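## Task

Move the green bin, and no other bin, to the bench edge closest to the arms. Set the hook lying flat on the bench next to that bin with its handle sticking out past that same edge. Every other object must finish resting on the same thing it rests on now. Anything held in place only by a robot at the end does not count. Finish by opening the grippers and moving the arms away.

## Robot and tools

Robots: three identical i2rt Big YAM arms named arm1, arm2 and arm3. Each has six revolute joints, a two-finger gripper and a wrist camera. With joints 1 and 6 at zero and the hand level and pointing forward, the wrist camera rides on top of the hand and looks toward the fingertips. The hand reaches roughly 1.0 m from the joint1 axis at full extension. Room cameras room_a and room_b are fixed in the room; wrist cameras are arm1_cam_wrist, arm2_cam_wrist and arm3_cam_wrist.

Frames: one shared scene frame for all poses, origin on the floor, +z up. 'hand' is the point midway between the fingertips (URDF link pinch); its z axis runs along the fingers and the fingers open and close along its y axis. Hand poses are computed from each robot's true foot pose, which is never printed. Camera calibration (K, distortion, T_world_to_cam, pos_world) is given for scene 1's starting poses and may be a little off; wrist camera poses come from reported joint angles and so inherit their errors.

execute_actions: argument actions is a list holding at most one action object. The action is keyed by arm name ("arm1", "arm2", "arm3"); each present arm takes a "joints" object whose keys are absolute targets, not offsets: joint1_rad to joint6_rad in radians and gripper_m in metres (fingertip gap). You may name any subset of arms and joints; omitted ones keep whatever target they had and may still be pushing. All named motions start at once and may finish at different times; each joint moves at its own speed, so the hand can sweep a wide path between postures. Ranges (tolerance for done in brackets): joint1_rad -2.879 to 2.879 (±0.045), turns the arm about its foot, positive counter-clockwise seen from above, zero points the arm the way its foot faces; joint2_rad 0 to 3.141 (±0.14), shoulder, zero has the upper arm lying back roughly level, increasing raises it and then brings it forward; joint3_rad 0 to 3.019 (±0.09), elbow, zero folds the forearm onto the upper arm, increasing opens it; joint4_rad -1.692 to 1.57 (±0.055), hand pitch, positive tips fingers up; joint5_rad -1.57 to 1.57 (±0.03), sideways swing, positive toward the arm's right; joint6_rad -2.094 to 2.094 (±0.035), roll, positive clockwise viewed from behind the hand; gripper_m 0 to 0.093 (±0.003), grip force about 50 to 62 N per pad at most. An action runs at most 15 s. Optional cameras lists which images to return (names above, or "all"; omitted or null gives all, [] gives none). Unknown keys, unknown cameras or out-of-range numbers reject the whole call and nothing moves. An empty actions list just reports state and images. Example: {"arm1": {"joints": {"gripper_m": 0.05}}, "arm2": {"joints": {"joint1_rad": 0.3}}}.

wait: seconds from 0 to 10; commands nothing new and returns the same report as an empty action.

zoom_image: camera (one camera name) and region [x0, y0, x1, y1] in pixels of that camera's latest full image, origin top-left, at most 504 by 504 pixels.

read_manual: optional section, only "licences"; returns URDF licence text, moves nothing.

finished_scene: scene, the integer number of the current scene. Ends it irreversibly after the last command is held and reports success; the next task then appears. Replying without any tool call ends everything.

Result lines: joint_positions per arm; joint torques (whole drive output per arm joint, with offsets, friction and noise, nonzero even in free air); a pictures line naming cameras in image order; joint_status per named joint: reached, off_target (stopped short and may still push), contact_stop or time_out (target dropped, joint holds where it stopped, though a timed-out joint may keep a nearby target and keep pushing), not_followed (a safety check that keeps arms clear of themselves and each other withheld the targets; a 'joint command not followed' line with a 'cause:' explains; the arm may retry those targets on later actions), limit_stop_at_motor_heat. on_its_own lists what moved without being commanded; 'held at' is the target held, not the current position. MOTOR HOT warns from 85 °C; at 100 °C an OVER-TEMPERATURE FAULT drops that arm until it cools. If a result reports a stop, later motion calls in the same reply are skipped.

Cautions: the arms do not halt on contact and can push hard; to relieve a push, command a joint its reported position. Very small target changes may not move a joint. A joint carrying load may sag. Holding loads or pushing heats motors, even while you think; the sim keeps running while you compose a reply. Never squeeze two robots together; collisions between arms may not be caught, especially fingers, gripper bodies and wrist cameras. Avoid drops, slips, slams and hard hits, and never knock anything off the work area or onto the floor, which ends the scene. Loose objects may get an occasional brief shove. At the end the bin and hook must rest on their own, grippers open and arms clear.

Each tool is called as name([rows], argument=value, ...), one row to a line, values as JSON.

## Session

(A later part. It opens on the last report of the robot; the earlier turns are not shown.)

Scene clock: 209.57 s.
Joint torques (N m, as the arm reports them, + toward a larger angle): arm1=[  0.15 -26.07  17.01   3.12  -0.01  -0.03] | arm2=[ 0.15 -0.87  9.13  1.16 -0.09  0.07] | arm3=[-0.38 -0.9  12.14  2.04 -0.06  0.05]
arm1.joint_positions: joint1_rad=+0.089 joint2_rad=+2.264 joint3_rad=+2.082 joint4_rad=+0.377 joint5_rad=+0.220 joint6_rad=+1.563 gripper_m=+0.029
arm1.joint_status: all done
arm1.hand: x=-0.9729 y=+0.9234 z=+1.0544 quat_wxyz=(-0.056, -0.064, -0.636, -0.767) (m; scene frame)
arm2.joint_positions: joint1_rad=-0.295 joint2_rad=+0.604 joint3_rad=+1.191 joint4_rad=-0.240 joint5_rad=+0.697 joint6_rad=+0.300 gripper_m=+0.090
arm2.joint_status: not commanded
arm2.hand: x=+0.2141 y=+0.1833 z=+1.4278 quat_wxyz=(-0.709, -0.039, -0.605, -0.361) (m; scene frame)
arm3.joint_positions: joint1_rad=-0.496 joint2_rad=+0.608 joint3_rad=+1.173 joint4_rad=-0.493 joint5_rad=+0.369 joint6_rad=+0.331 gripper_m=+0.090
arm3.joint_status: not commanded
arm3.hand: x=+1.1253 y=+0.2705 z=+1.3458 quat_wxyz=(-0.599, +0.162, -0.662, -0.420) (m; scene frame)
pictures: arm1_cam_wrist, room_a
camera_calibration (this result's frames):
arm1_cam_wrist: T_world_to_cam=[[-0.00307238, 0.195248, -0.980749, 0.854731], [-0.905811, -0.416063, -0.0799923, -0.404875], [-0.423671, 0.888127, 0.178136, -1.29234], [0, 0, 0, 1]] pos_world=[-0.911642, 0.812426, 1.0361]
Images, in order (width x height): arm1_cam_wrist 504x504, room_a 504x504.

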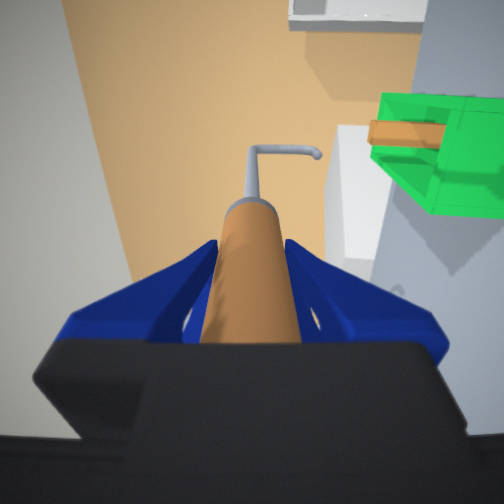

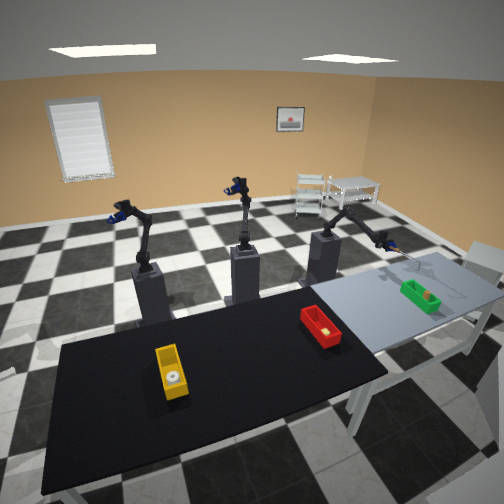

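execute_actions([
  {"arm1":{"joints":{"joint2_rad":2.34,"joint3_rad":2.3,"joint4_rad":0.25}}},
], cameras=["arm1_cam_wrist","room_a"])

zoom_image(camera="room_a", region=[350, 220, 470, 320])

Scene clock: 216.00 s.
Joint torques (N m, as the arm reports them, + toward a larger angle): arm1=[  0.04 -27.28  17.43   3.19   0.02  -0.04] | arm2=[-0.05 -0.95  9.1   1.23 -0.09  0.08] | arm3=[ 0.02 -0.68 12.09  2.41 -0.05  0.06]
arm1.joint_positions: joint1_rad=+0.089 joint2_rad=+2.382 joint3_rad=+2.208 joint4_rad=+0.226 joint5_rad=+0.220 joint6_rad=+1.563 gripper_m=+0.029
arm1.joint_status: joint3_rad time_out (moved +0.125 of +0.218); the others done
arm1.on_its_own: joint3_rad reads +2.208 and still pushes toward +2.300 since a time_out
arm1.hand: x=-0.9740 y=+0.9548 z=+0.9859 quat_wxyz=(-0.063, -0.057, -0.689, -0.720) (m; scene frame)
arm2.joint_positions: joint1_rad=-0.295 joint2_rad=+0.604 joint3_rad=+1.191 joint4_rad=-0.240 joint5_rad=+0.697 joint6_rad=+0.300 gripper_m=+0.090
arm2.joint_status: not commanded
arm2.hand: x=+0.2141 y=+0.1834 z=+1.4276 quat_wxyz=(-0.709, -0.038, -0.605, -0.360) (m; scene frame)
arm3.joint_positions: joint1_rad=-0.496 joint2_rad=+0.608 joint3_rad=+1.173 joint4_rad=-0.493 joint5_rad=+0.369 joint6_rad=+0.331 gripper_m=+0.090
arm3.joint_status: not commanded
arm3.hand: x=+1.1253 y=+0.2705 z=+1.3458 quat_wxyz=(-0.599, +0.162, -0.662, -0.420) (m; scene frame)
pictures: arm1_cam_wrist, room_a
camera_calibration (this result's frames):
arm1_cam_wrist: T_world_to_cam=[[0.00420171, 0.0528537, -0.998593, 0.942109], [-0.905769, -0.422961, -0.0261977, -0.444789], [-0.423751, 0.904605, 0.0460961, -1.19414], [0, 0, 0, 1]] pos_world=[-0.912851, 0.842301, 0.984176]
Images, in order (width x height): arm1_cam_wrist 504x504, room_a 504x504.

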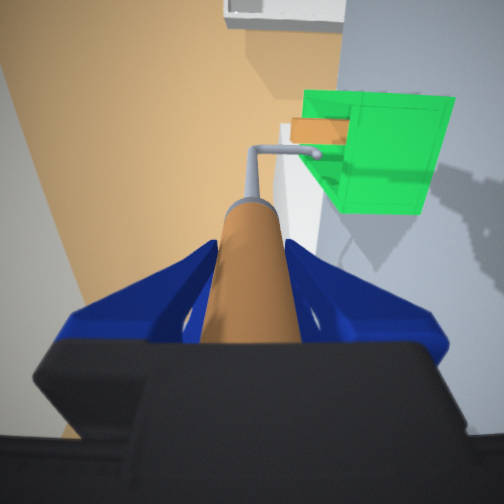

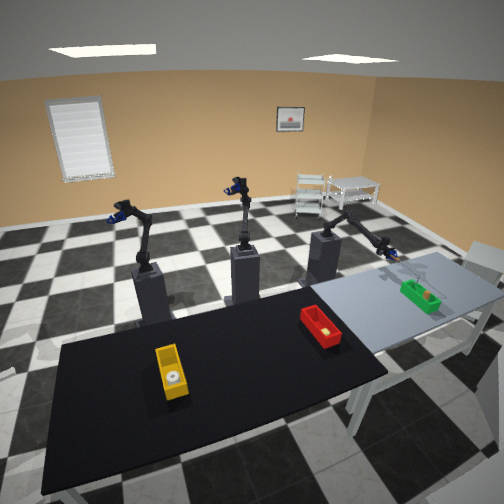

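Region (350, 220, 470, 320) of room_a's 504x504 image, scaled by 4.200, with more detail than that image has.

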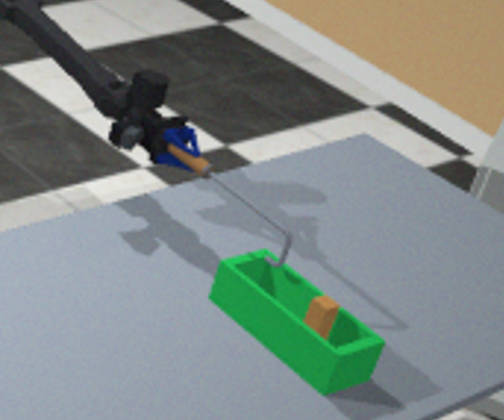

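execute_actions([
  {"arm1":{"joints":{"joint4_rad":0.11}}},
], cameras=["arm1_cam_wrist","room_a"])

zoom_image(camera="room_a", region=[350, 220, 470, 320])

Scene clock: 221.77 s.
Joint torques (N m, as the arm reports them, + toward a larger angle): arm1=[  0.12 -27.41  17.32   3.     0.04  -0.04] | arm2=[-0.02 -0.86  9.1   1.19 -0.11  0.09] | arm3=[-0.15 -0.7  12.03  2.26 -0.06  0.05]
arm1.joint_positions: joint1_rad=+0.089 joint2_rad=+2.382 joint3_rad=+2.208 joint4_rad=+0.090 joint5_rad=+0.220 joint6_rad=+1.563 gripper_m=+0.029
arm1.joint_status: all done
arm1.on_its_own: joint3_rad reads +2.208 and still pushes toward +2.300 since a time_out
arm1.hand: x=-0.9738 y=+0.9540 z=+0.9537 quat_wxyz=(-0.069, -0.051, -0.736, -0.672) (m; scene frame)
arm2.joint_positions: joint1_rad=-0.295 joint2_rad=+0.604 joint3_rad=+1.191 joint4_rad=-0.240 joint5_rad=+0.697 joint6_rad=+0.300 gripper_m=+0.090
arm2.joint_status: not commanded
arm2.hand: x=+0.2141 y=+0.1834 z=+1.4276 quat_wxyz=(-0.709, -0.038, -0.605, -0.360) (m; scene frame)
arm3.joint_positions: joint1_rad=-0.496 joint2_rad=+0.608 joint3_rad=+1.173 joint4_rad=-0.493 joint5_rad=+0.369 joint6_rad=+0.331 gripper_m=+0.090
arm3.joint_status: not commanded
arm3.hand: x=+1.1253 y=+0.2705 z=+1.3458 quat_wxyz=(-0.599, +0.162, -0.662, -0.420) (m; scene frame)
pictures: arm1_cam_wrist, room_a
camera_calibration (this result's frames):
arm1_cam_wrist: T_world_to_cam=[[0.0109591, -0.0815209, -0.996611, 1.04285], [-0.906087, -0.422376, 0.0245859, -0.495048], [-0.422949, 0.902748, -0.078494, -1.07051], [0, 0, 0, 1]] pos_world=[-0.912757, 0.84232, 0.967457]
Images, in order (width x height): arm1_cam_wrist 504x504, room_a 504x504.

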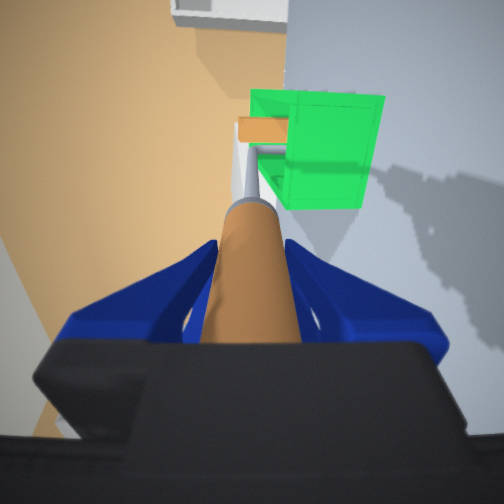

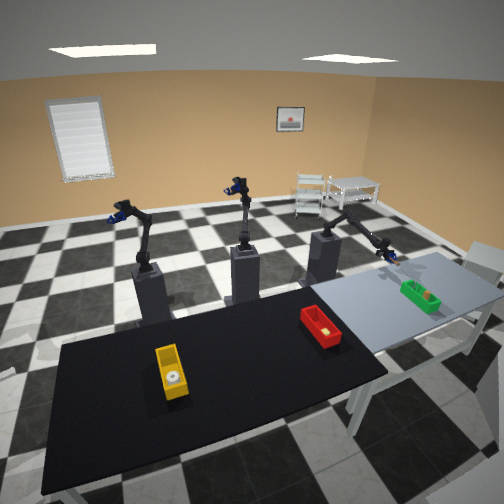

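Region (350, 220, 470, 320) of room_a's 504x504 image, scaled by 4.200, with more detail than that image has.

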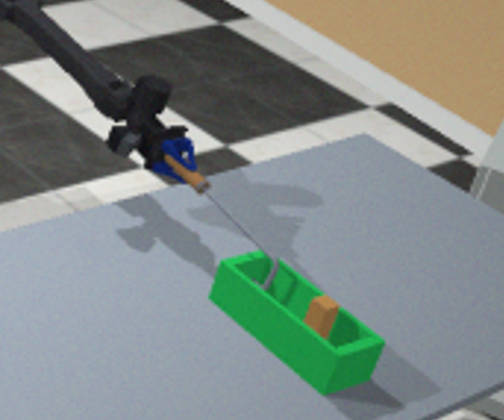

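execute_actions([
  {"arm1":{"joints":{"joint2_rad":2.18,"joint3_rad":1.96,"joint4_rad":0.23}}},
], cameras=["arm1_cam_wrist"])

Scene clock: 228.97 s.
Joint torques (N m, as the arm reports them, + toward a larger angle): arm1=[  0.43 -26.67  12.72   4.14   0.06  -0.04] | arm2=[ 0.03 -0.98  9.11  1.2  -0.09  0.06] | arm3=[-0.1  -0.13 12.1   2.15 -0.07  0.06]
arm1.joint_positions: joint1_rad=+0.089 joint2_rad=+2.236 joint3_rad=+1.924 joint4_rad=+0.186 joint5_rad=+0.220 joint6_rad=+1.563 gripper_m=+0.029
arm1.joint_status: all done
arm1.hand: x=-0.9714 y=+0.9059 z=+0.9374 quat_wxyz=(-0.071, -0.049, -0.750, -0.656) (m; scene frame)
arm2.joint_positions: joint1_rad=-0.295 joint2_rad=+0.604 joint3_rad=+1.191 joint4_rad=-0.240 joint5_rad=+0.697 joint6_rad=+0.300 gripper_m=+0.090
arm2.joint_status: not commanded
arm2.hand: x=+0.2141 y=+0.1834 z=+1.4276 quat_wxyz=(-0.709, -0.038, -0.605, -0.360) (m; scene frame)
arm3.joint_positions: joint1_rad=-0.496 joint2_rad=+0.608 joint3_rad=+1.173 joint4_rad=-0.493 joint5_rad=+0.369 joint6_rad=+0.331 gripper_m=+0.090
arm3.joint_status: not commanded
arm3.hand: x=+1.1253 y=+0.2705 z=+1.3458 quat_wxyz=(-0.599, +0.162, -0.662, -0.420) (m; scene frame)
pictures: arm1_cam_wrist
camera_calibration (this result's frames):
arm1_cam_wrist: T_world_to_cam=[[0.0126736, -0.12352, -0.992261, 1.05828], [-0.906102, -0.421082, 0.0408445, -0.529171], [-0.422868, 0.898573, -0.117258, -0.987133], [0, 0, 0, 1]] pos_world=[-0.910322, 0.794905, 0.955952]
Images, in order (width x height): arm1_cam_wrist 504x504.

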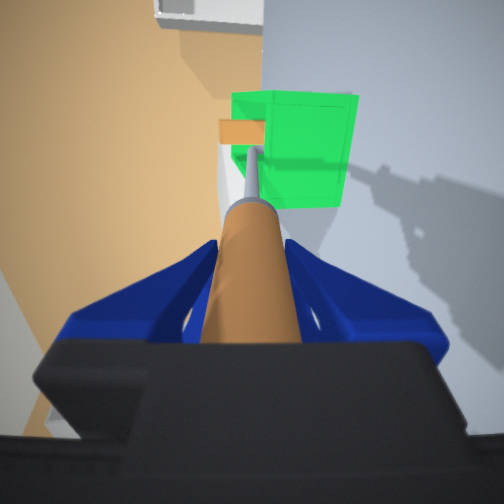

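Good; shaft just above the rim.

execute_actions([
  {"arm1":{"joints":{"joint2_rad":2.045,"joint3_rad":1.73,"joint4_rad":0.36}}},
], cameras=["arm1_cam_wrist"])

execute_actions([
  {"arm1":{"joints":{"joint2_rad":1.82,"joint3_rad":1.35,"joint4_rad":0.51}}},
], cameras=["arm1_cam_wrist","room_a","room_b"])

Scene clock: 232.63 s.
Joint torques (N m, as the arm reports them, + toward a larger angle): arm1=[  0.15 -25.83  11.62   4.44   0.06  -0.04] | arm2=[ 0.07 -1.08  9.12  1.21 -0.08  0.08] | arm3=[-0.63 -0.32 12.07  2.15 -0.04  0.08]
arm1.joint_positions: joint1_rad=+0.089 joint2_rad=+2.116 joint3_rad=+1.703 joint4_rad=+0.310 joint5_rad=+0.220 joint6_rad=+1.563 gripper_m=+0.029
arm1.joint_status: all done
arm1.hand: x=-0.9691 y=+0.8603 z=+0.9391 quat_wxyz=(-0.070, -0.050, -0.742, -0.664) (m; scene frame)
arm2.joint_positions: joint1_rad=-0.295 joint2_rad=+0.604 joint3_rad=+1.191 joint4_rad=-0.240 joint5_rad=+0.697 joint6_rad=+0.300 gripper_m=+0.090
arm2.joint_status: not commanded
arm2.hand: x=+0.2141 y=+0.1834 z=+1.4276 quat_wxyz=(-0.709, -0.038, -0.605, -0.360) (m; scene frame)
arm3.joint_positions: joint1_rad=-0.496 joint2_rad=+0.608 joint3_rad=+1.173 joint4_rad=-0.493 joint5_rad=+0.369 joint6_rad=+0.331 gripper_m=+0.090
arm3.joint_status: not commanded
arm3.hand: x=+1.1253 y=+0.2705 z=+1.3458 quat_wxyz=(-0.599, +0.162, -0.662, -0.420) (m; scene frame)
pictures: arm1_cam_wrist
camera_calibration (this result's frames):
arm1_cam_wrist: T_world_to_cam=[[0.0115819, -0.101564, -0.994762, 1.03669], [-0.906009, -0.422007, 0.0325377, -0.537705], [-0.423101, 0.900886, -0.0969053, -0.966264], [0, 0, 0, 1]] pos_world=[-0.907999, 0.748868, 0.955116]
Images, in order (width x height): arm1_cam_wrist 504x504.

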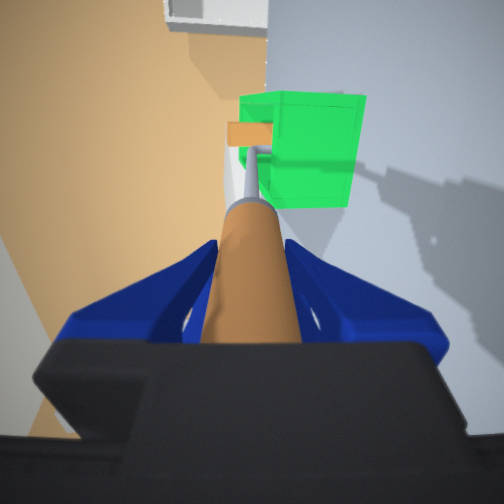

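Scene clock: 233.73 s.
Joint torques (N m, as the arm reports them, + toward a larger angle): arm1=[  0.15 -18.85  10.33   3.59   0.05  -0.05] | arm2=[ 0.03 -0.74  9.16  1.26 -0.08  0.08] | arm3=[ 0.21 -0.56 12.11  2.31 -0.12  0.03]
arm1.joint_positions: joint1_rad=+0.089 joint2_rad=+1.850 joint3_rad=+1.333 joint4_rad=+0.478 joint5_rad=+0.220 joint6_rad=+1.564 gripper_m=+0.029
arm1.joint_status: all done
arm1.hand: x=-0.9639 y=+0.7593 z=+0.9772 quat_wxyz=(-0.067, -0.053, -0.721, -0.688) (m; scene frame)
arm2.joint_positions: joint1_rad=-0.295 joint2_rad=+0.604 joint3_rad=+1.191 joint4_rad=-0.240 joint5_rad=+0.697 joint6_rad=+0.300 gripper_m=+0.090
arm2.joint_status: not commanded
arm2.hand: x=+0.2141 y=+0.1834 z=+1.4276 quat_wxyz=(-0.709, -0.038, -0.605, -0.360) (m; scene frame)
arm3.joint_positions: joint1_rad=-0.496 joint2_rad=+0.608 joint3_rad=+1.173 joint4_rad=-0.493 joint5_rad=+0.369 joint6_rad=+0.331 gripper_m=+0.090
arm3.joint_status: not commanded
arm3.hand: x=+1.1253 y=+0.2705 z=+1.3458 quat_wxyz=(-0.599, +0.162, -0.662, -0.420) (m; scene frame)
pictures: arm1_cam_wrist, room_a, room_b
camera_calibration (this result's frames):
arm1_cam_wrist: T_world_to_cam=[[0.00759037, -0.0368345, -0.999293, 1.0157], [-0.905956, -0.423282, 0.00872099, -0.55259], [-0.423304, 0.905249, -0.0365833, -0.93187], [0, 0, 0, 1]] pos_world=[-0.902795, 0.647086, 0.985713]
Images, in order (width x height): arm1_cam_wrist 504x504, room_a 504x504, room_b 504x504.

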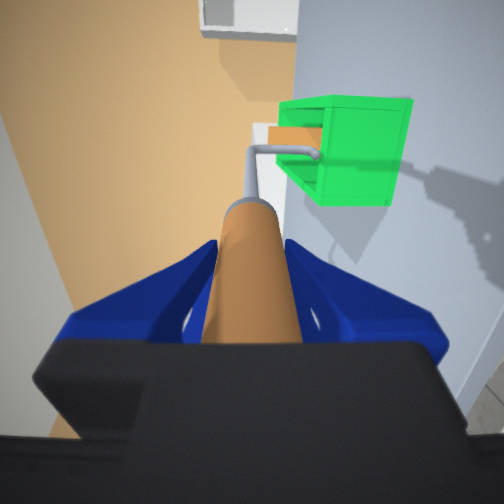

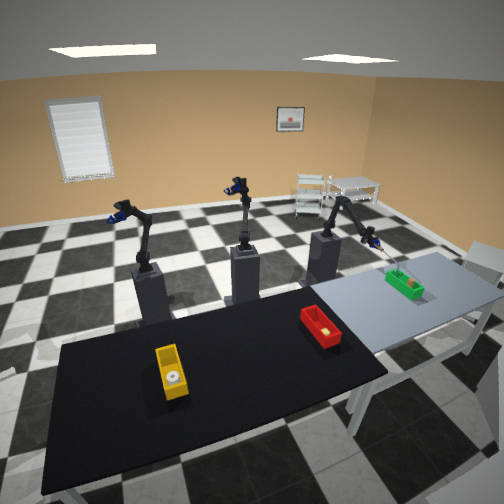

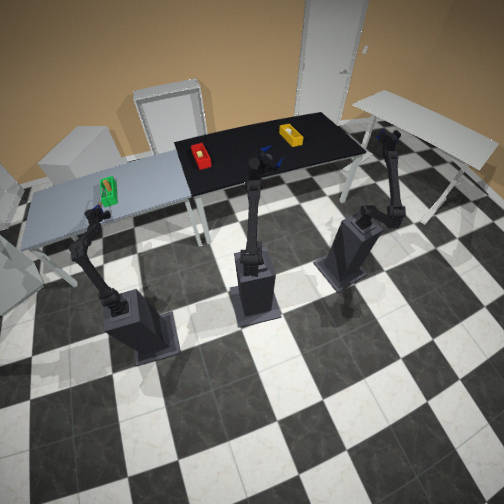

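execute_actions([
  {"arm1":{"joints":{"joint2_rad":1.92,"joint3_rad":1.49}}},
], cameras=[])

execute_actions([
  {"arm1":{"joints":{"joint4_rad":0.36}}},
], cameras=["arm1_cam_wrist"])

Scene clock: 237.57 s.
Joint torques (N m, as the arm reports them, + toward a larger angle): arm1=[  0.19 -20.81  15.41   3.42   0.06  -0.05] | arm2=[ 0.06 -0.81  9.09  1.26 -0.09  0.06] | arm3=[ 0.17 -0.55 12.06  2.14 -0.1   0.07]
arm1.joint_positions: joint1_rad=+0.089 joint2_rad=+1.957 joint3_rad=+1.406 joint4_rad=+0.479 joint5_rad=+0.220 joint6_rad=+1.564 gripper_m=+0.029
arm1.joint_status: all done
arm1.hand: x=-0.9651 y=+0.7878 z=+0.9376 quat_wxyz=(-0.068, -0.052, -0.732, -0.676) (m; scene frame)
arm2.joint_positions: joint1_rad=-0.295 joint2_rad=+0.604 joint3_rad=+1.191 joint4_rad=-0.240 joint5_rad=+0.697 joint6_rad=+0.300 gripper_m=+0.090
arm2.joint_status: not commanded
arm2.hand: x=+0.2141 y=+0.1834 z=+1.4276 quat_wxyz=(-0.709, -0.038, -0.605, -0.360) (m; scene frame)
arm3.joint_positions: joint1_rad=-0.496 joint2_rad=+0.608 joint3_rad=+1.173 joint4_rad=-0.493 joint5_rad=+0.369 joint6_rad=+0.331 gripper_m=+0.090
arm3.joint_status: not commanded
arm3.hand: x=+1.1253 y=+0.2705 z=+1.3458 quat_wxyz=(-0.599, +0.162, -0.662, -0.420) (m; scene frame)
pictures: none
No camera images: the call's "cameras" was empty. Leave "cameras" out to get every camera's image.

Scene clock: 238.37 s.
Joint torques (N m, as the arm reports them, + toward a larger angle): arm1=[  0.26 -20.78  13.7    1.6    0.08  -0.08] | arm2=[ 0.08 -1.02  9.11  1.19 -0.09  0.07] | arm3=[-0.31 -0.42 12.26  2.2  -0.09  0.04]
arm1.joint_positions: joint1_rad=+0.089 joint2_rad=+1.956 joint3_rad=+1.430 joint4_rad=+0.369 joint5_rad=+0.220 joint6_rad=+1.567 gripper_m=+0.029
arm1.joint_status: all done
arm1.hand: x=-0.9652 y=+0.7899 z=+0.9256 quat_wxyz=(-0.071, -0.049, -0.760, -0.645) (m; scene frame)
arm2.joint_positions: joint1_rad=-0.295 joint2_rad=+0.604 joint3_rad=+1.191 joint4_rad=-0.240 joint5_rad=+0.697 joint6_rad=+0.300 gripper_m=+0.090
arm2.joint_status: not commanded
arm2.hand: x=+0.2141 y=+0.1834 z=+1.4276 quat_wxyz=(-0.709, -0.038, -0.605, -0.360) (m; scene frame)
arm3.joint_positions: joint1_rad=-0.496 joint2_rad=+0.608 joint3_rad=+1.173 joint4_rad=-0.493 joint5_rad=+0.369 joint6_rad=+0.331 gripper_m=+0.090
arm3.joint_status: not commanded
arm3.hand: x=+1.1253 y=+0.2705 z=+1.3458 quat_wxyz=(-0.599, +0.162, -0.662, -0.420) (m; scene frame)
pictures: arm1_cam_wrist
camera_calibration (this result's frames):
arm1_cam_wrist: T_world_to_cam=[[0.0107501, -0.15351, -0.988089, 1.0502], [-0.906457, -0.418676, 0.0551837, -0.587428], [-0.42216, 0.895067, -0.143651, -0.853751], [0, 0, 0, 1]] pos_world=[-0.904188, 0.679438, 0.947467]
Images, in order (width x height): arm1_cam_wrist 504x504.

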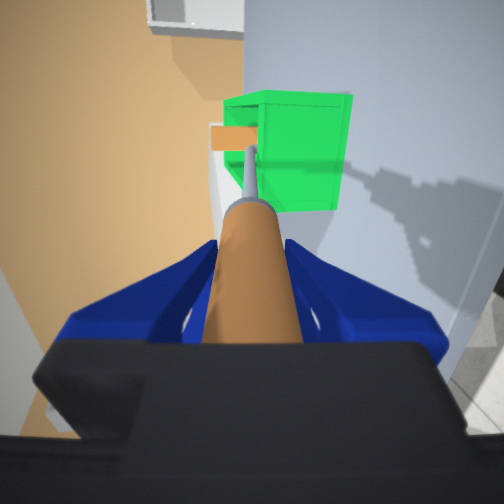

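execute_actions([
  {"arm1":{"joints":{"joint2_rad":1.74,"joint3_rad":1.16,"joint4_rad":0.51}}},
], cameras=["arm1_cam_wrist","room_b"])

Scene clock: 246.13 s.
Joint torques (N m, as the arm reports them, + toward a larger angle): arm1=[  0.19 -18.04   9.47   3.51   0.09  -0.08] | arm2=[ 0.01 -0.91  9.11  1.25 -0.1   0.07] | arm3=[-0.16 -0.56 12.19  2.16 -0.08  0.04]
arm1.joint_positions: joint1_rad=+0.089 joint2_rad=+1.780 joint3_rad=+1.147 joint4_rad=+0.478 joint5_rad=+0.220 joint6_rad=+1.567 gripper_m=+0.029
arm1.joint_status: all done
arm1.hand: x=-0.9611 y=+0.7076 z=+0.9235 quat_wxyz=(-0.071, -0.049, -0.759, -0.646) (m; scene frame)
arm2.joint_positions: joint1_rad=-0.295 joint2_rad=+0.604 joint3_rad=+1.191 joint4_rad=-0.240 joint5_rad=+0.697 joint6_rad=+0.300 gripper_m=+0.090
arm2.joint_status: not commanded
arm2.hand: x=+0.2141 y=+0.1834 z=+1.4276 quat_wxyz=(-0.709, -0.038, -0.605, -0.360) (m; scene frame)
arm3.joint_positions: joint1_rad=-0.496 joint2_rad=+0.608 joint3_rad=+1.173 joint4_rad=-0.493 joint5_rad=+0.369 joint6_rad=+0.331 gripper_m=+0.090
arm3.joint_status: not commanded
arm3.hand: x=+1.1253 y=+0.2705 z=+1.3458 quat_wxyz=(-0.599, +0.162, -0.662, -0.420) (m; scene frame)
pictures: arm1_cam_wrist, room_b
camera_calibration (this result's frames):
arm1_cam_wrist: T_world_to_cam=[[0.0106353, -0.151252, -0.988438, 1.034], [-0.906285, -0.419154, 0.0543879, -0.616853], [-0.422534, 0.895228, -0.141535, -0.781088], [0, 0, 0, 1]] pos_world=[-0.900077, 0.597089, 0.945042]
Images, in order (width x height): arm1_cam_wrist 504x504, room_b 504x504.

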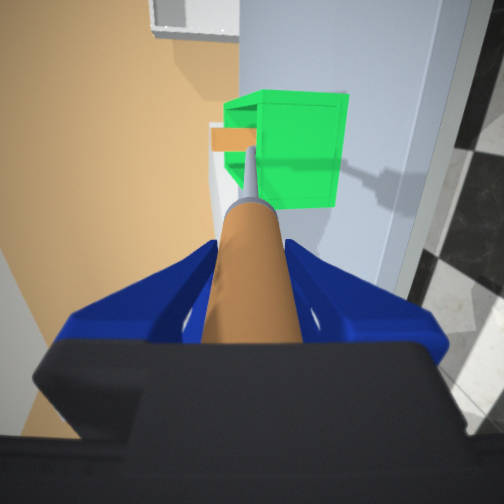

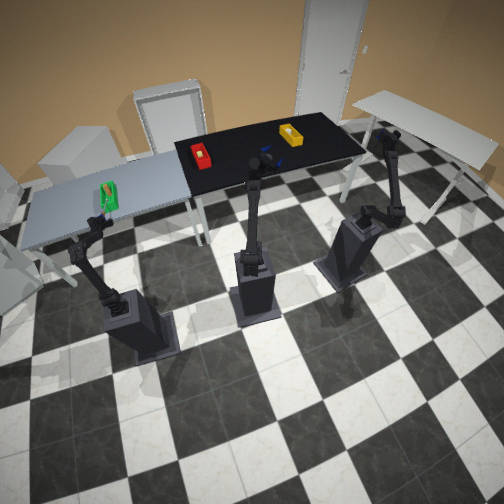

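execute_actions([
  {"arm1":{"joints":{"joint2_rad":1.52,"joint3_rad":0.87,"joint4_rad":0.57}}},
], cameras=["arm1_cam_wrist","room_b"])

zoom_image(camera="room_b", region=[60, 160, 160, 250])

Scene clock: 250.60 s.
Joint torques (N m, as the arm reports them, + toward a larger angle): arm1=[  0.2  -13.55   9.61   3.86   0.1   -0.08] | arm2=[-0.13 -0.82  9.12  1.17 -0.1   0.08] | arm3=[-0.01 -0.88 12.14  2.17 -0.05  0.06]
arm1.joint_positions: joint1_rad=+0.089 joint2_rad=+1.551 joint3_rad=+0.851 joint4_rad=+0.532 joint5_rad=+0.219 joint6_rad=+1.567 gripper_m=+0.029
arm1.joint_status: all done
arm1.hand: x=-0.9561 y=+0.6066 z=+0.9245 quat_wxyz=(-0.071, -0.048, -0.763, -0.640) (m; scene frame)
arm2.joint_positions: joint1_rad=-0.295 joint2_rad=+0.604 joint3_rad=+1.191 joint4_rad=-0.240 joint5_rad=+0.697 joint6_rad=+0.300 gripper_m=+0.090
arm2.joint_status: not commanded
arm2.hand: x=+0.2141 y=+0.1834 z=+1.4276 quat_wxyz=(-0.709, -0.038, -0.605, -0.360) (m; scene frame)
arm3.joint_positions: joint1_rad=-0.496 joint2_rad=+0.608 joint3_rad=+1.173 joint4_rad=-0.493 joint5_rad=+0.369 joint6_rad=+0.331 gripper_m=+0.090
arm3.joint_status: not commanded
arm3.hand: x=+1.1253 y=+0.2705 z=+1.3458 quat_wxyz=(-0.599, +0.162, -0.662, -0.420) (m; scene frame)
pictures: arm1_cam_wrist, room_b
camera_calibration (this result's frames):
arm1_cam_wrist: T_world_to_cam=[[0.0112961, -0.164796, -0.986263, 1.02652], [-0.906195, -0.418642, 0.0595725, -0.659757], [-0.422709, 0.893074, -0.154066, -0.675675], [0, 0, 0, 1]] pos_world=[-0.895078, 0.496392, 0.947626]
Images, in order (width x height): arm1_cam_wrist 504x504, room_b 504x504.

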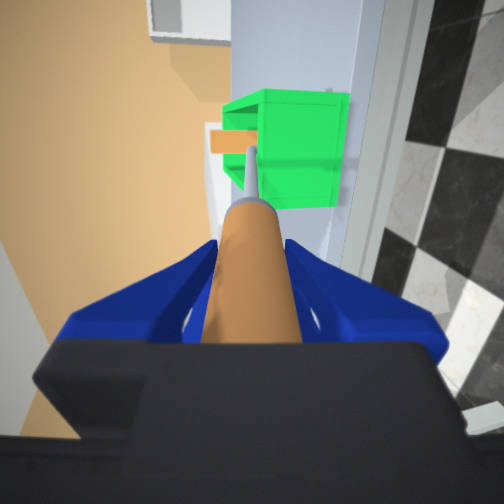

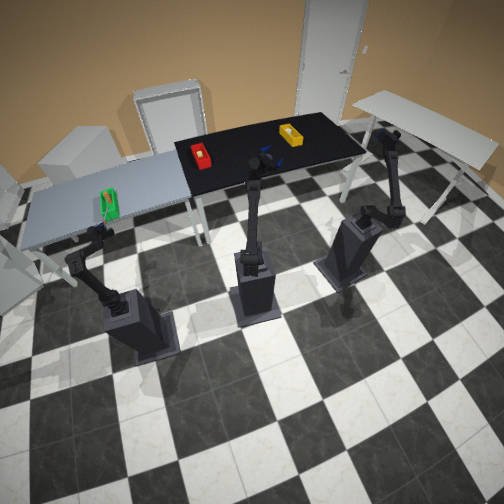

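Region (60, 160, 160, 250) of room_b's 504x504 image, scaled by 5.040, with more detail than that image has; it fills the top 454 rows of this view, and the rest is white.

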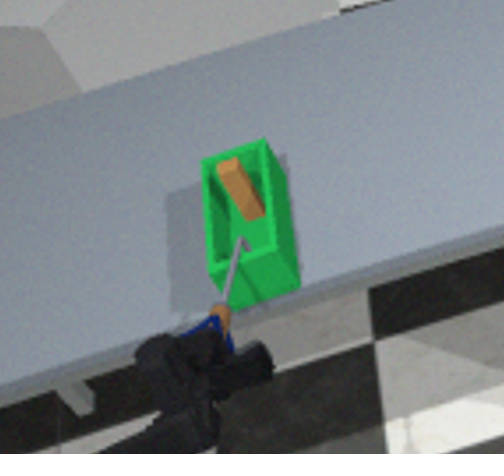

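execute_actions([
  {"arm1":{"joints":{"joint4_rad":0.95}}},
], cameras=["arm1_cam_wrist"])

execute_actions([
  {"arm1":{"joints":{"joint1_rad":-0.18,"joint5_rad":0.0,"joint3_rad":1.4,"joint2_rad":1.9}}},
], cameras=[])

execute_actions([
  {"arm1":{"joints":{"joint6_rad":0.0,"joint2_rad":2.08,"joint4_rad":0.85}}},
], cameras=["arm1_cam_wrist","room_a"])

Scene clock: 257.07 s.
Joint torques (N m, as the arm reports them, + toward a larger angle): arm1=[  0.32 -13.37  10.8    4.5    0.02  -0.08] | arm2=[ 0.16 -0.91  9.1   1.25 -0.08  0.07] | arm3=[-0.78 -0.55 12.11  2.12 -0.02  0.06]
arm1.joint_positions: joint1_rad=+0.089 joint2_rad=+1.551 joint3_rad=+0.834 joint4_rad=+0.898 joint5_rad=+0.219 joint6_rad=+1.567 gripper_m=+0.029
arm1.joint_status: all done
arm1.hand: x=-0.9564 y=+0.6025 z=+1.0036 quat_wxyz=(-0.055, -0.064, -0.641, -0.763) (m; scene frame)
arm2.joint_positions: joint1_rad=-0.295 joint2_rad=+0.604 joint3_rad=+1.191 joint4_rad=-0.240 joint5_rad=+0.697 joint6_rad=+0.300 gripper_m=+0.090
arm2.joint_status: not commanded
arm2.hand: x=+0.2141 y=+0.1834 z=+1.4276 quat_wxyz=(-0.709, -0.038, -0.605, -0.360) (m; scene frame)
arm3.joint_positions: joint1_rad=-0.496 joint2_rad=+0.608 joint3_rad=+1.173 joint4_rad=-0.493 joint5_rad=+0.369 joint6_rad=+0.331 gripper_m=+0.090
arm3.joint_status: not commanded
arm3.hand: x=+1.1253 y=+0.2705 z=+1.3458 quat_wxyz=(-0.599, +0.162, -0.662, -0.420) (m; scene frame)
pictures: arm1_cam_wrist
camera_calibration (this result's frames):
arm1_cam_wrist: T_world_to_cam=[[-0.00605879, 0.182037, -0.983273, 0.875326], [-0.905465, -0.418293, -0.0718608, -0.533984], [-0.424378, 0.889884, 0.167362, -0.982262], [0, 0, 0, 1]] pos_world=[-0.895051, 0.491395, 0.986706]
Images, in order (width x height): arm1_cam_wrist 504x504.

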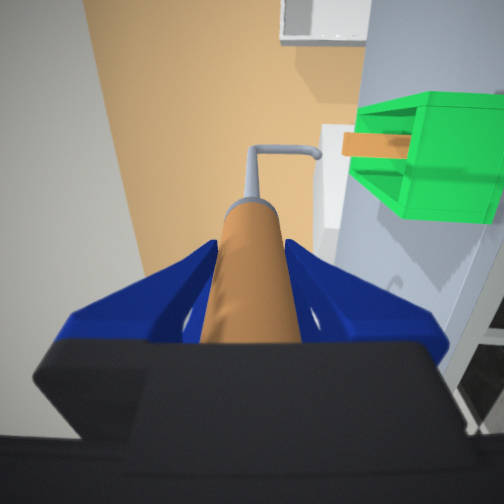

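Scene clock: 258.43 s.
Joint torques (N m, as the arm reports them, + toward a larger angle): arm1=[  0.54 -20.96  14.09   4.19   0.    -0.08] | arm2=[ 0.03 -0.77  9.12  1.29 -0.09  0.06] | arm3=[-0.01 -0.47 12.07  2.16 -0.08  0.04]
arm1.joint_positions: joint1_rad=-0.179 joint2_rad=+1.950 joint3_rad=+1.327 joint4_rad=+0.904 joint5_rad=+0.000 joint6_rad=+1.567 gripper_m=+0.029
arm1.joint_status: all done
arm1.hand: x=-0.7960 y=+0.7465 z=+1.0030 quat_wxyz=(-0.091, -0.062, -0.600, -0.792) (m; scene frame)
arm2.joint_positions: joint1_rad=-0.295 joint2_rad=+0.604 joint3_rad=+1.191 joint4_rad=-0.240 joint5_rad=+0.697 joint6_rad=+0.300 gripper_m=+0.090
arm2.joint_status: not commanded
arm2.hand: x=+0.2141 y=+0.1834 z=+1.4276 quat_wxyz=(-0.709, -0.038, -0.605, -0.360) (m; scene frame)
arm3.joint_positions: joint1_rad=-0.496 joint2_rad=+0.608 joint3_rad=+1.173 joint4_rad=-0.493 joint5_rad=+0.369 joint6_rad=+0.331 gripper_m=+0.090
arm3.joint_status: not commanded
arm3.hand: x=+1.1253 y=+0.2705 z=+1.3458 quat_wxyz=(-0.599, +0.162, -0.662, -0.420) (m; scene frame)
pictures: none
No camera images: the call's "cameras" was empty. Leave "cameras" out to get every camera's image.

Scene clock: 260.60 s.
Joint torques (N m, as the arm reports them, + toward a larger angle): arm1=[  0.5  -21.47  11.81   3.     0.15  -0.15] | arm2=[-0.1  -0.91  9.04  1.26 -0.1   0.08] | arm3=[-0.53 -0.45 12.19  2.16 -0.05  0.06]
arm1.joint_positions: joint1_rad=-0.176 joint2_rad=+2.121 joint3_rad=+1.347 joint4_rad=+0.830 joint5_rad=-0.003 joint6_rad=+0.010 gripper_m=+0.029
arm1.joint_status: all done
arm1.hand: x=-0.7932 y=+0.7703 z=+0.8648 quat_wxyz=(-0.563, +0.433, -0.537, -0.456) (m; scene frame)
arm2.joint_positions: joint1_rad=-0.295 joint2_rad=+0.604 joint3_rad=+1.191 joint4_rad=-0.240 joint5_rad=+0.697 joint6_rad=+0.300 gripper_m=+0.090
arm2.joint_status: not commanded
arm2.hand: x=+0.2141 y=+0.1834 z=+1.4276 quat_wxyz=(-0.709, -0.038, -0.605, -0.360) (m; scene frame)
arm3.joint_positions: joint1_rad=-0.496 joint2_rad=+0.608 joint3_rad=+1.173 joint4_rad=-0.493 joint5_rad=+0.369 joint6_rad=+0.331 gripper_m=+0.090
arm3.joint_status: not commanded
arm3.hand: x=+1.1253 y=+0.2705 z=+1.3458 quat_wxyz=(-0.599, +0.162, -0.662, -0.420) (m; scene frame)
pictures: arm1_cam_wrist, room_a
camera_calibration (this result's frames):
arm1_cam_wrist: T_world_to_cam=[[0.979641, -0.200458, -0.0109819, 0.944928], [-0.11524, -0.516702, -0.848374, 1.04815], [0.164389, 0.832367, -0.529283, 0.0746675], [0, 0, 0, 1]] pos_world=[-0.817176, 0.668848, 0.93912]
Images, in order (width x height): arm1_cam_wrist 504x504, room_a 504x504.

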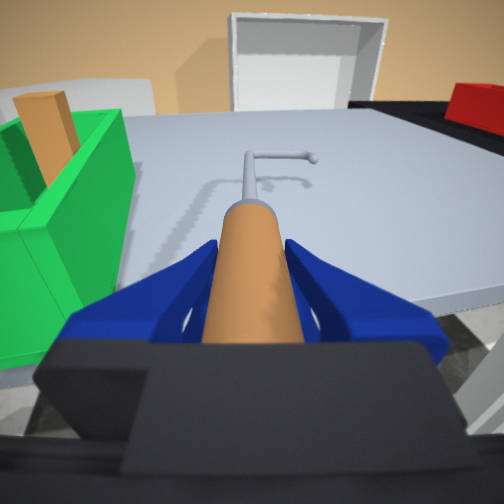

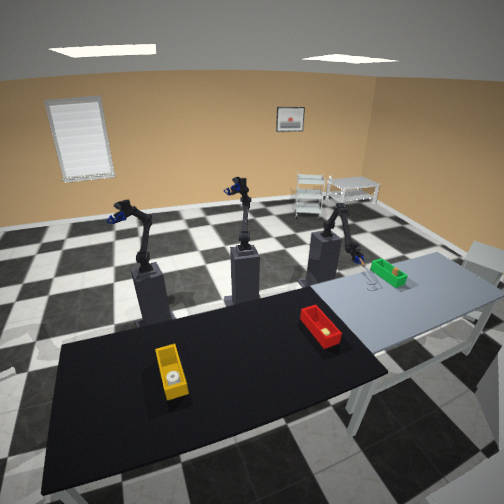

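execute_actions([
  {"arm1":{"joints":{"joint2_rad":2.2}}},
], cameras=["arm1_cam_wrist"])

Scene clock: 263.07 s.
Joint torques (N m, as the arm reports them, + toward a larger angle): arm1=[  0.6  -19.04  11.07   2.55   0.1   -0.08] | arm2=[ 0.11 -0.76  9.14  1.26 -0.09  0.07] | arm3=[-0.34 -0.48 11.92  2.3  -0.02  0.03]
arm1.joint_positions: joint1_rad=-0.176 joint2_rad=+2.202 joint3_rad=+1.349 joint4_rad=+0.840 joint5_rad=-0.002 joint6_rad=+0.006 gripper_m=+0.029
arm1.joint_status: all done
arm1.hand: x=-0.7925 y=+0.7708 z=+0.8054 quat_wxyz=(-0.545, +0.449, -0.555, -0.439) (m; scene frame)
arm2.joint_positions: joint1_rad=-0.295 joint2_rad=+0.604 joint3_rad=+1.191 joint4_rad=-0.240 joint5_rad=+0.697 joint6_rad=+0.300 gripper_m=+0.090
arm2.joint_status: not commanded
arm2.hand: x=+0.2141 y=+0.1834 z=+1.4276 quat_wxyz=(-0.709, -0.038, -0.605, -0.360) (m; scene frame)
arm3.joint_positions: joint1_rad=-0.496 joint2_rad=+0.608 joint3_rad=+1.173 joint4_rad=-0.493 joint5_rad=+0.369 joint6_rad=+0.331 gripper_m=+0.090
arm3.joint_status: not commanded
arm3.hand: x=+1.1253 y=+0.2705 z=+1.3458 quat_wxyz=(-0.599, +0.162, -0.662, -0.420) (m; scene frame)
pictures: arm1_cam_wrist
camera_calibration (this result's frames):
arm1_cam_wrist: T_world_to_cam=[[0.979276, -0.202402, -0.00724058, 0.94189], [-0.124478, -0.573287, -0.809844, 1.0033], [0.159763, 0.793962, -0.586601, 0.114872], [0, 0, 0, 1]] pos_world=[-0.815833, 0.674616, 0.886722]
Images, in order (width x height): arm1_cam_wrist 504x504.

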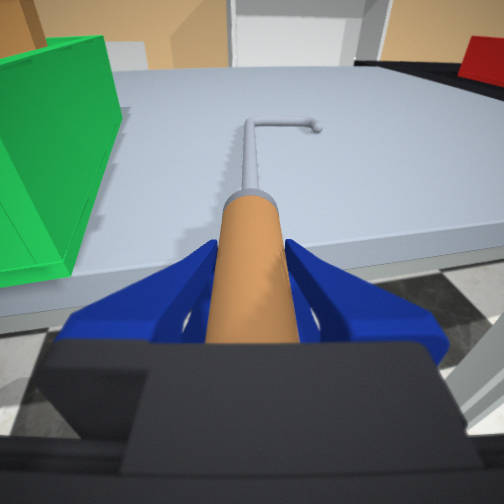

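execute_actions([
  {"arm1":{"joints":{"gripper_m":0.06}}},
], cameras=["arm1_cam_wrist"])

execute_actions([
  {"arm1":{"joints":{"joint2_rad":1.3}}},
], cameras=["room_a","room_b"])

zoom_image(camera="room_b", region=[60, 160, 180, 250])

Scene clock: 266.47 s.
Joint torques (N m, as the arm reports them, + toward a larger angle): arm1=[  0.49 -19.3   11.     2.55   0.12  -0.08] | arm2=[ 0.15 -0.94  9.11  1.24 -0.09  0.06] | arm3=[-0.29 -0.5  12.01  2.18 -0.04  0.03]
arm1.joint_positions: joint1_rad=-0.176 joint2_rad=+2.202 joint3_rad=+1.351 joint4_rad=+0.840 joint5_rad=-0.002 joint6_rad=+0.006 gripper_m=+0.060
arm1.joint_status: all done
arm1.hand: x=-0.7924 y=+0.7713 z=+0.8064 quat_wxyz=(-0.546, +0.448, -0.555, -0.440) (m; scene frame)
arm2.joint_positions: joint1_rad=-0.295 joint2_rad=+0.604 joint3_rad=+1.191 joint4_rad=-0.240 joint5_rad=+0.697 joint6_rad=+0.300 gripper_m=+0.090
arm2.joint_status: not commanded
arm2.hand: x=+0.2141 y=+0.1834 z=+1.4276 quat_wxyz=(-0.709, -0.038, -0.605, -0.360) (m; scene frame)
arm3.joint_positions: joint1_rad=-0.496 joint2_rad=+0.608 joint3_rad=+1.173 joint4_rad=-0.493 joint5_rad=+0.369 joint6_rad=+0.331 gripper_m=+0.090
arm3.joint_status: not commanded
arm3.hand: x=+1.1253 y=+0.2705 z=+1.3458 quat_wxyz=(-0.599, +0.162, -0.662, -0.420) (m; scene frame)
pictures: arm1_cam_wrist
camera_calibration (this result's frames):
arm1_cam_wrist: T_world_to_cam=[[0.979282, -0.202374, -0.00721961, 0.941864], [-0.12414, -0.571779, -0.810961, 1.0044], [0.15999, 0.795056, -0.585055, 0.113063], [0, 0, 0, 1]] pos_world=[-0.815752, 0.675013, 0.887478]
Images, in order (width x height): arm1_cam_wrist 504x504.

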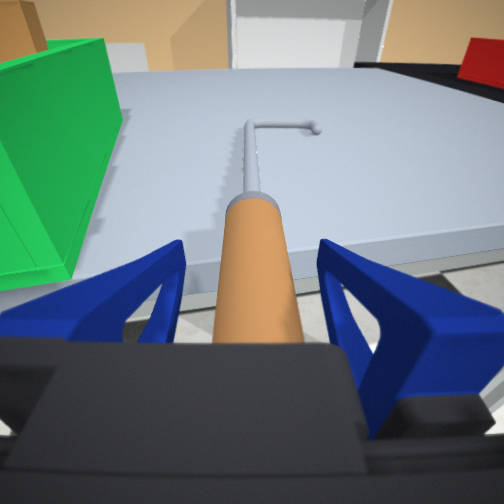

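Scene clock: 268.37 s.
Joint torques (N m, as the arm reports them, + toward a larger angle): arm1=[ 0.57 -8.99 10.29  0.76  0.13 -0.08] | arm2=[-0.02 -1.03  9.12  1.27 -0.1   0.07] | arm3=[ 0.16 -0.66 12.06  2.14 -0.07  0.06]
arm1.joint_positions: joint1_rad=-0.176 joint2_rad=+1.302 joint3_rad=+1.390 joint4_rad=+0.855 joint5_rad=-0.002 joint6_rad=+0.006 gripper_m=+0.060
arm1.joint_status: all done
arm1.hand: x=-0.8573 y=+0.4965 z=+1.4485 quat_wxyz=(-0.739, +0.198, -0.240, -0.597) (m; scene frame)
arm2.joint_positions: joint1_rad=-0.295 joint2_rad=+0.604 joint3_rad=+1.191 joint4_rad=-0.240 joint5_rad=+0.697 joint6_rad=+0.300 gripper_m=+0.090
arm2.joint_status: not commanded
arm2.hand: x=+0.2141 y=+0.1834 z=+1.4276 quat_wxyz=(-0.709, -0.038, -0.605, -0.360) (m; scene frame)
arm3.joint_positions: joint1_rad=-0.496 joint2_rad=+0.608 joint3_rad=+1.173 joint4_rad=-0.493 joint5_rad=+0.369 joint6_rad=+0.331 gripper_m=+0.090
arm3.joint_status: not commanded
arm3.hand: x=+1.1253 y=+0.2705 z=+1.3458 quat_wxyz=(-0.599, +0.162, -0.662, -0.420) (m; scene frame)
pictures: room_a, room_b
Images, in order (width x height): room_a 504x504, room_b 504x504.

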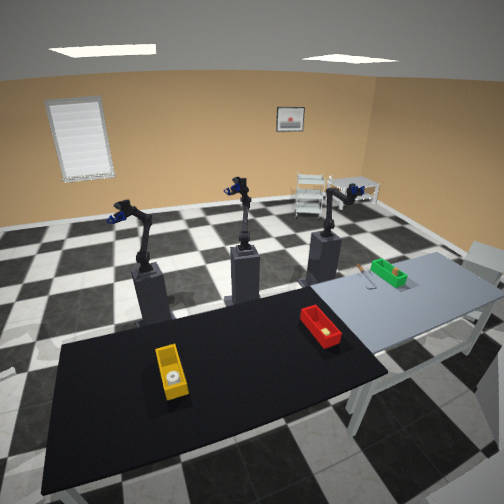

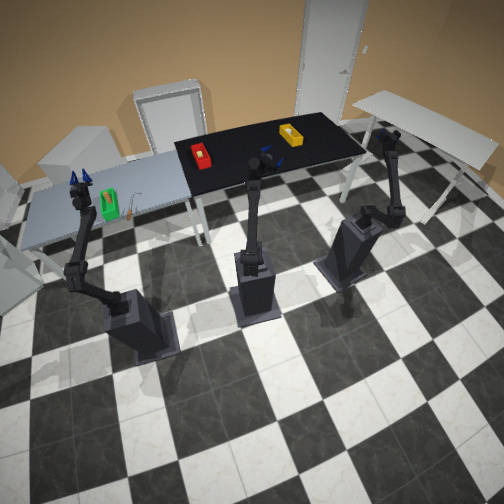

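Region (60, 160, 180, 250) of room_b's 504x504 image, scaled by 4.200, with more detail than that image has; it fills the top 378 rows of this view, and the rest is white.

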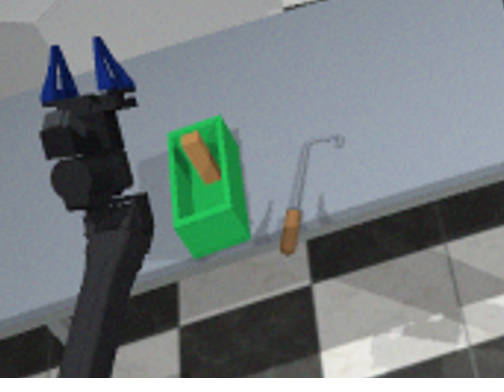

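finished_scene(scene=1)

The scene is finished: the task was done.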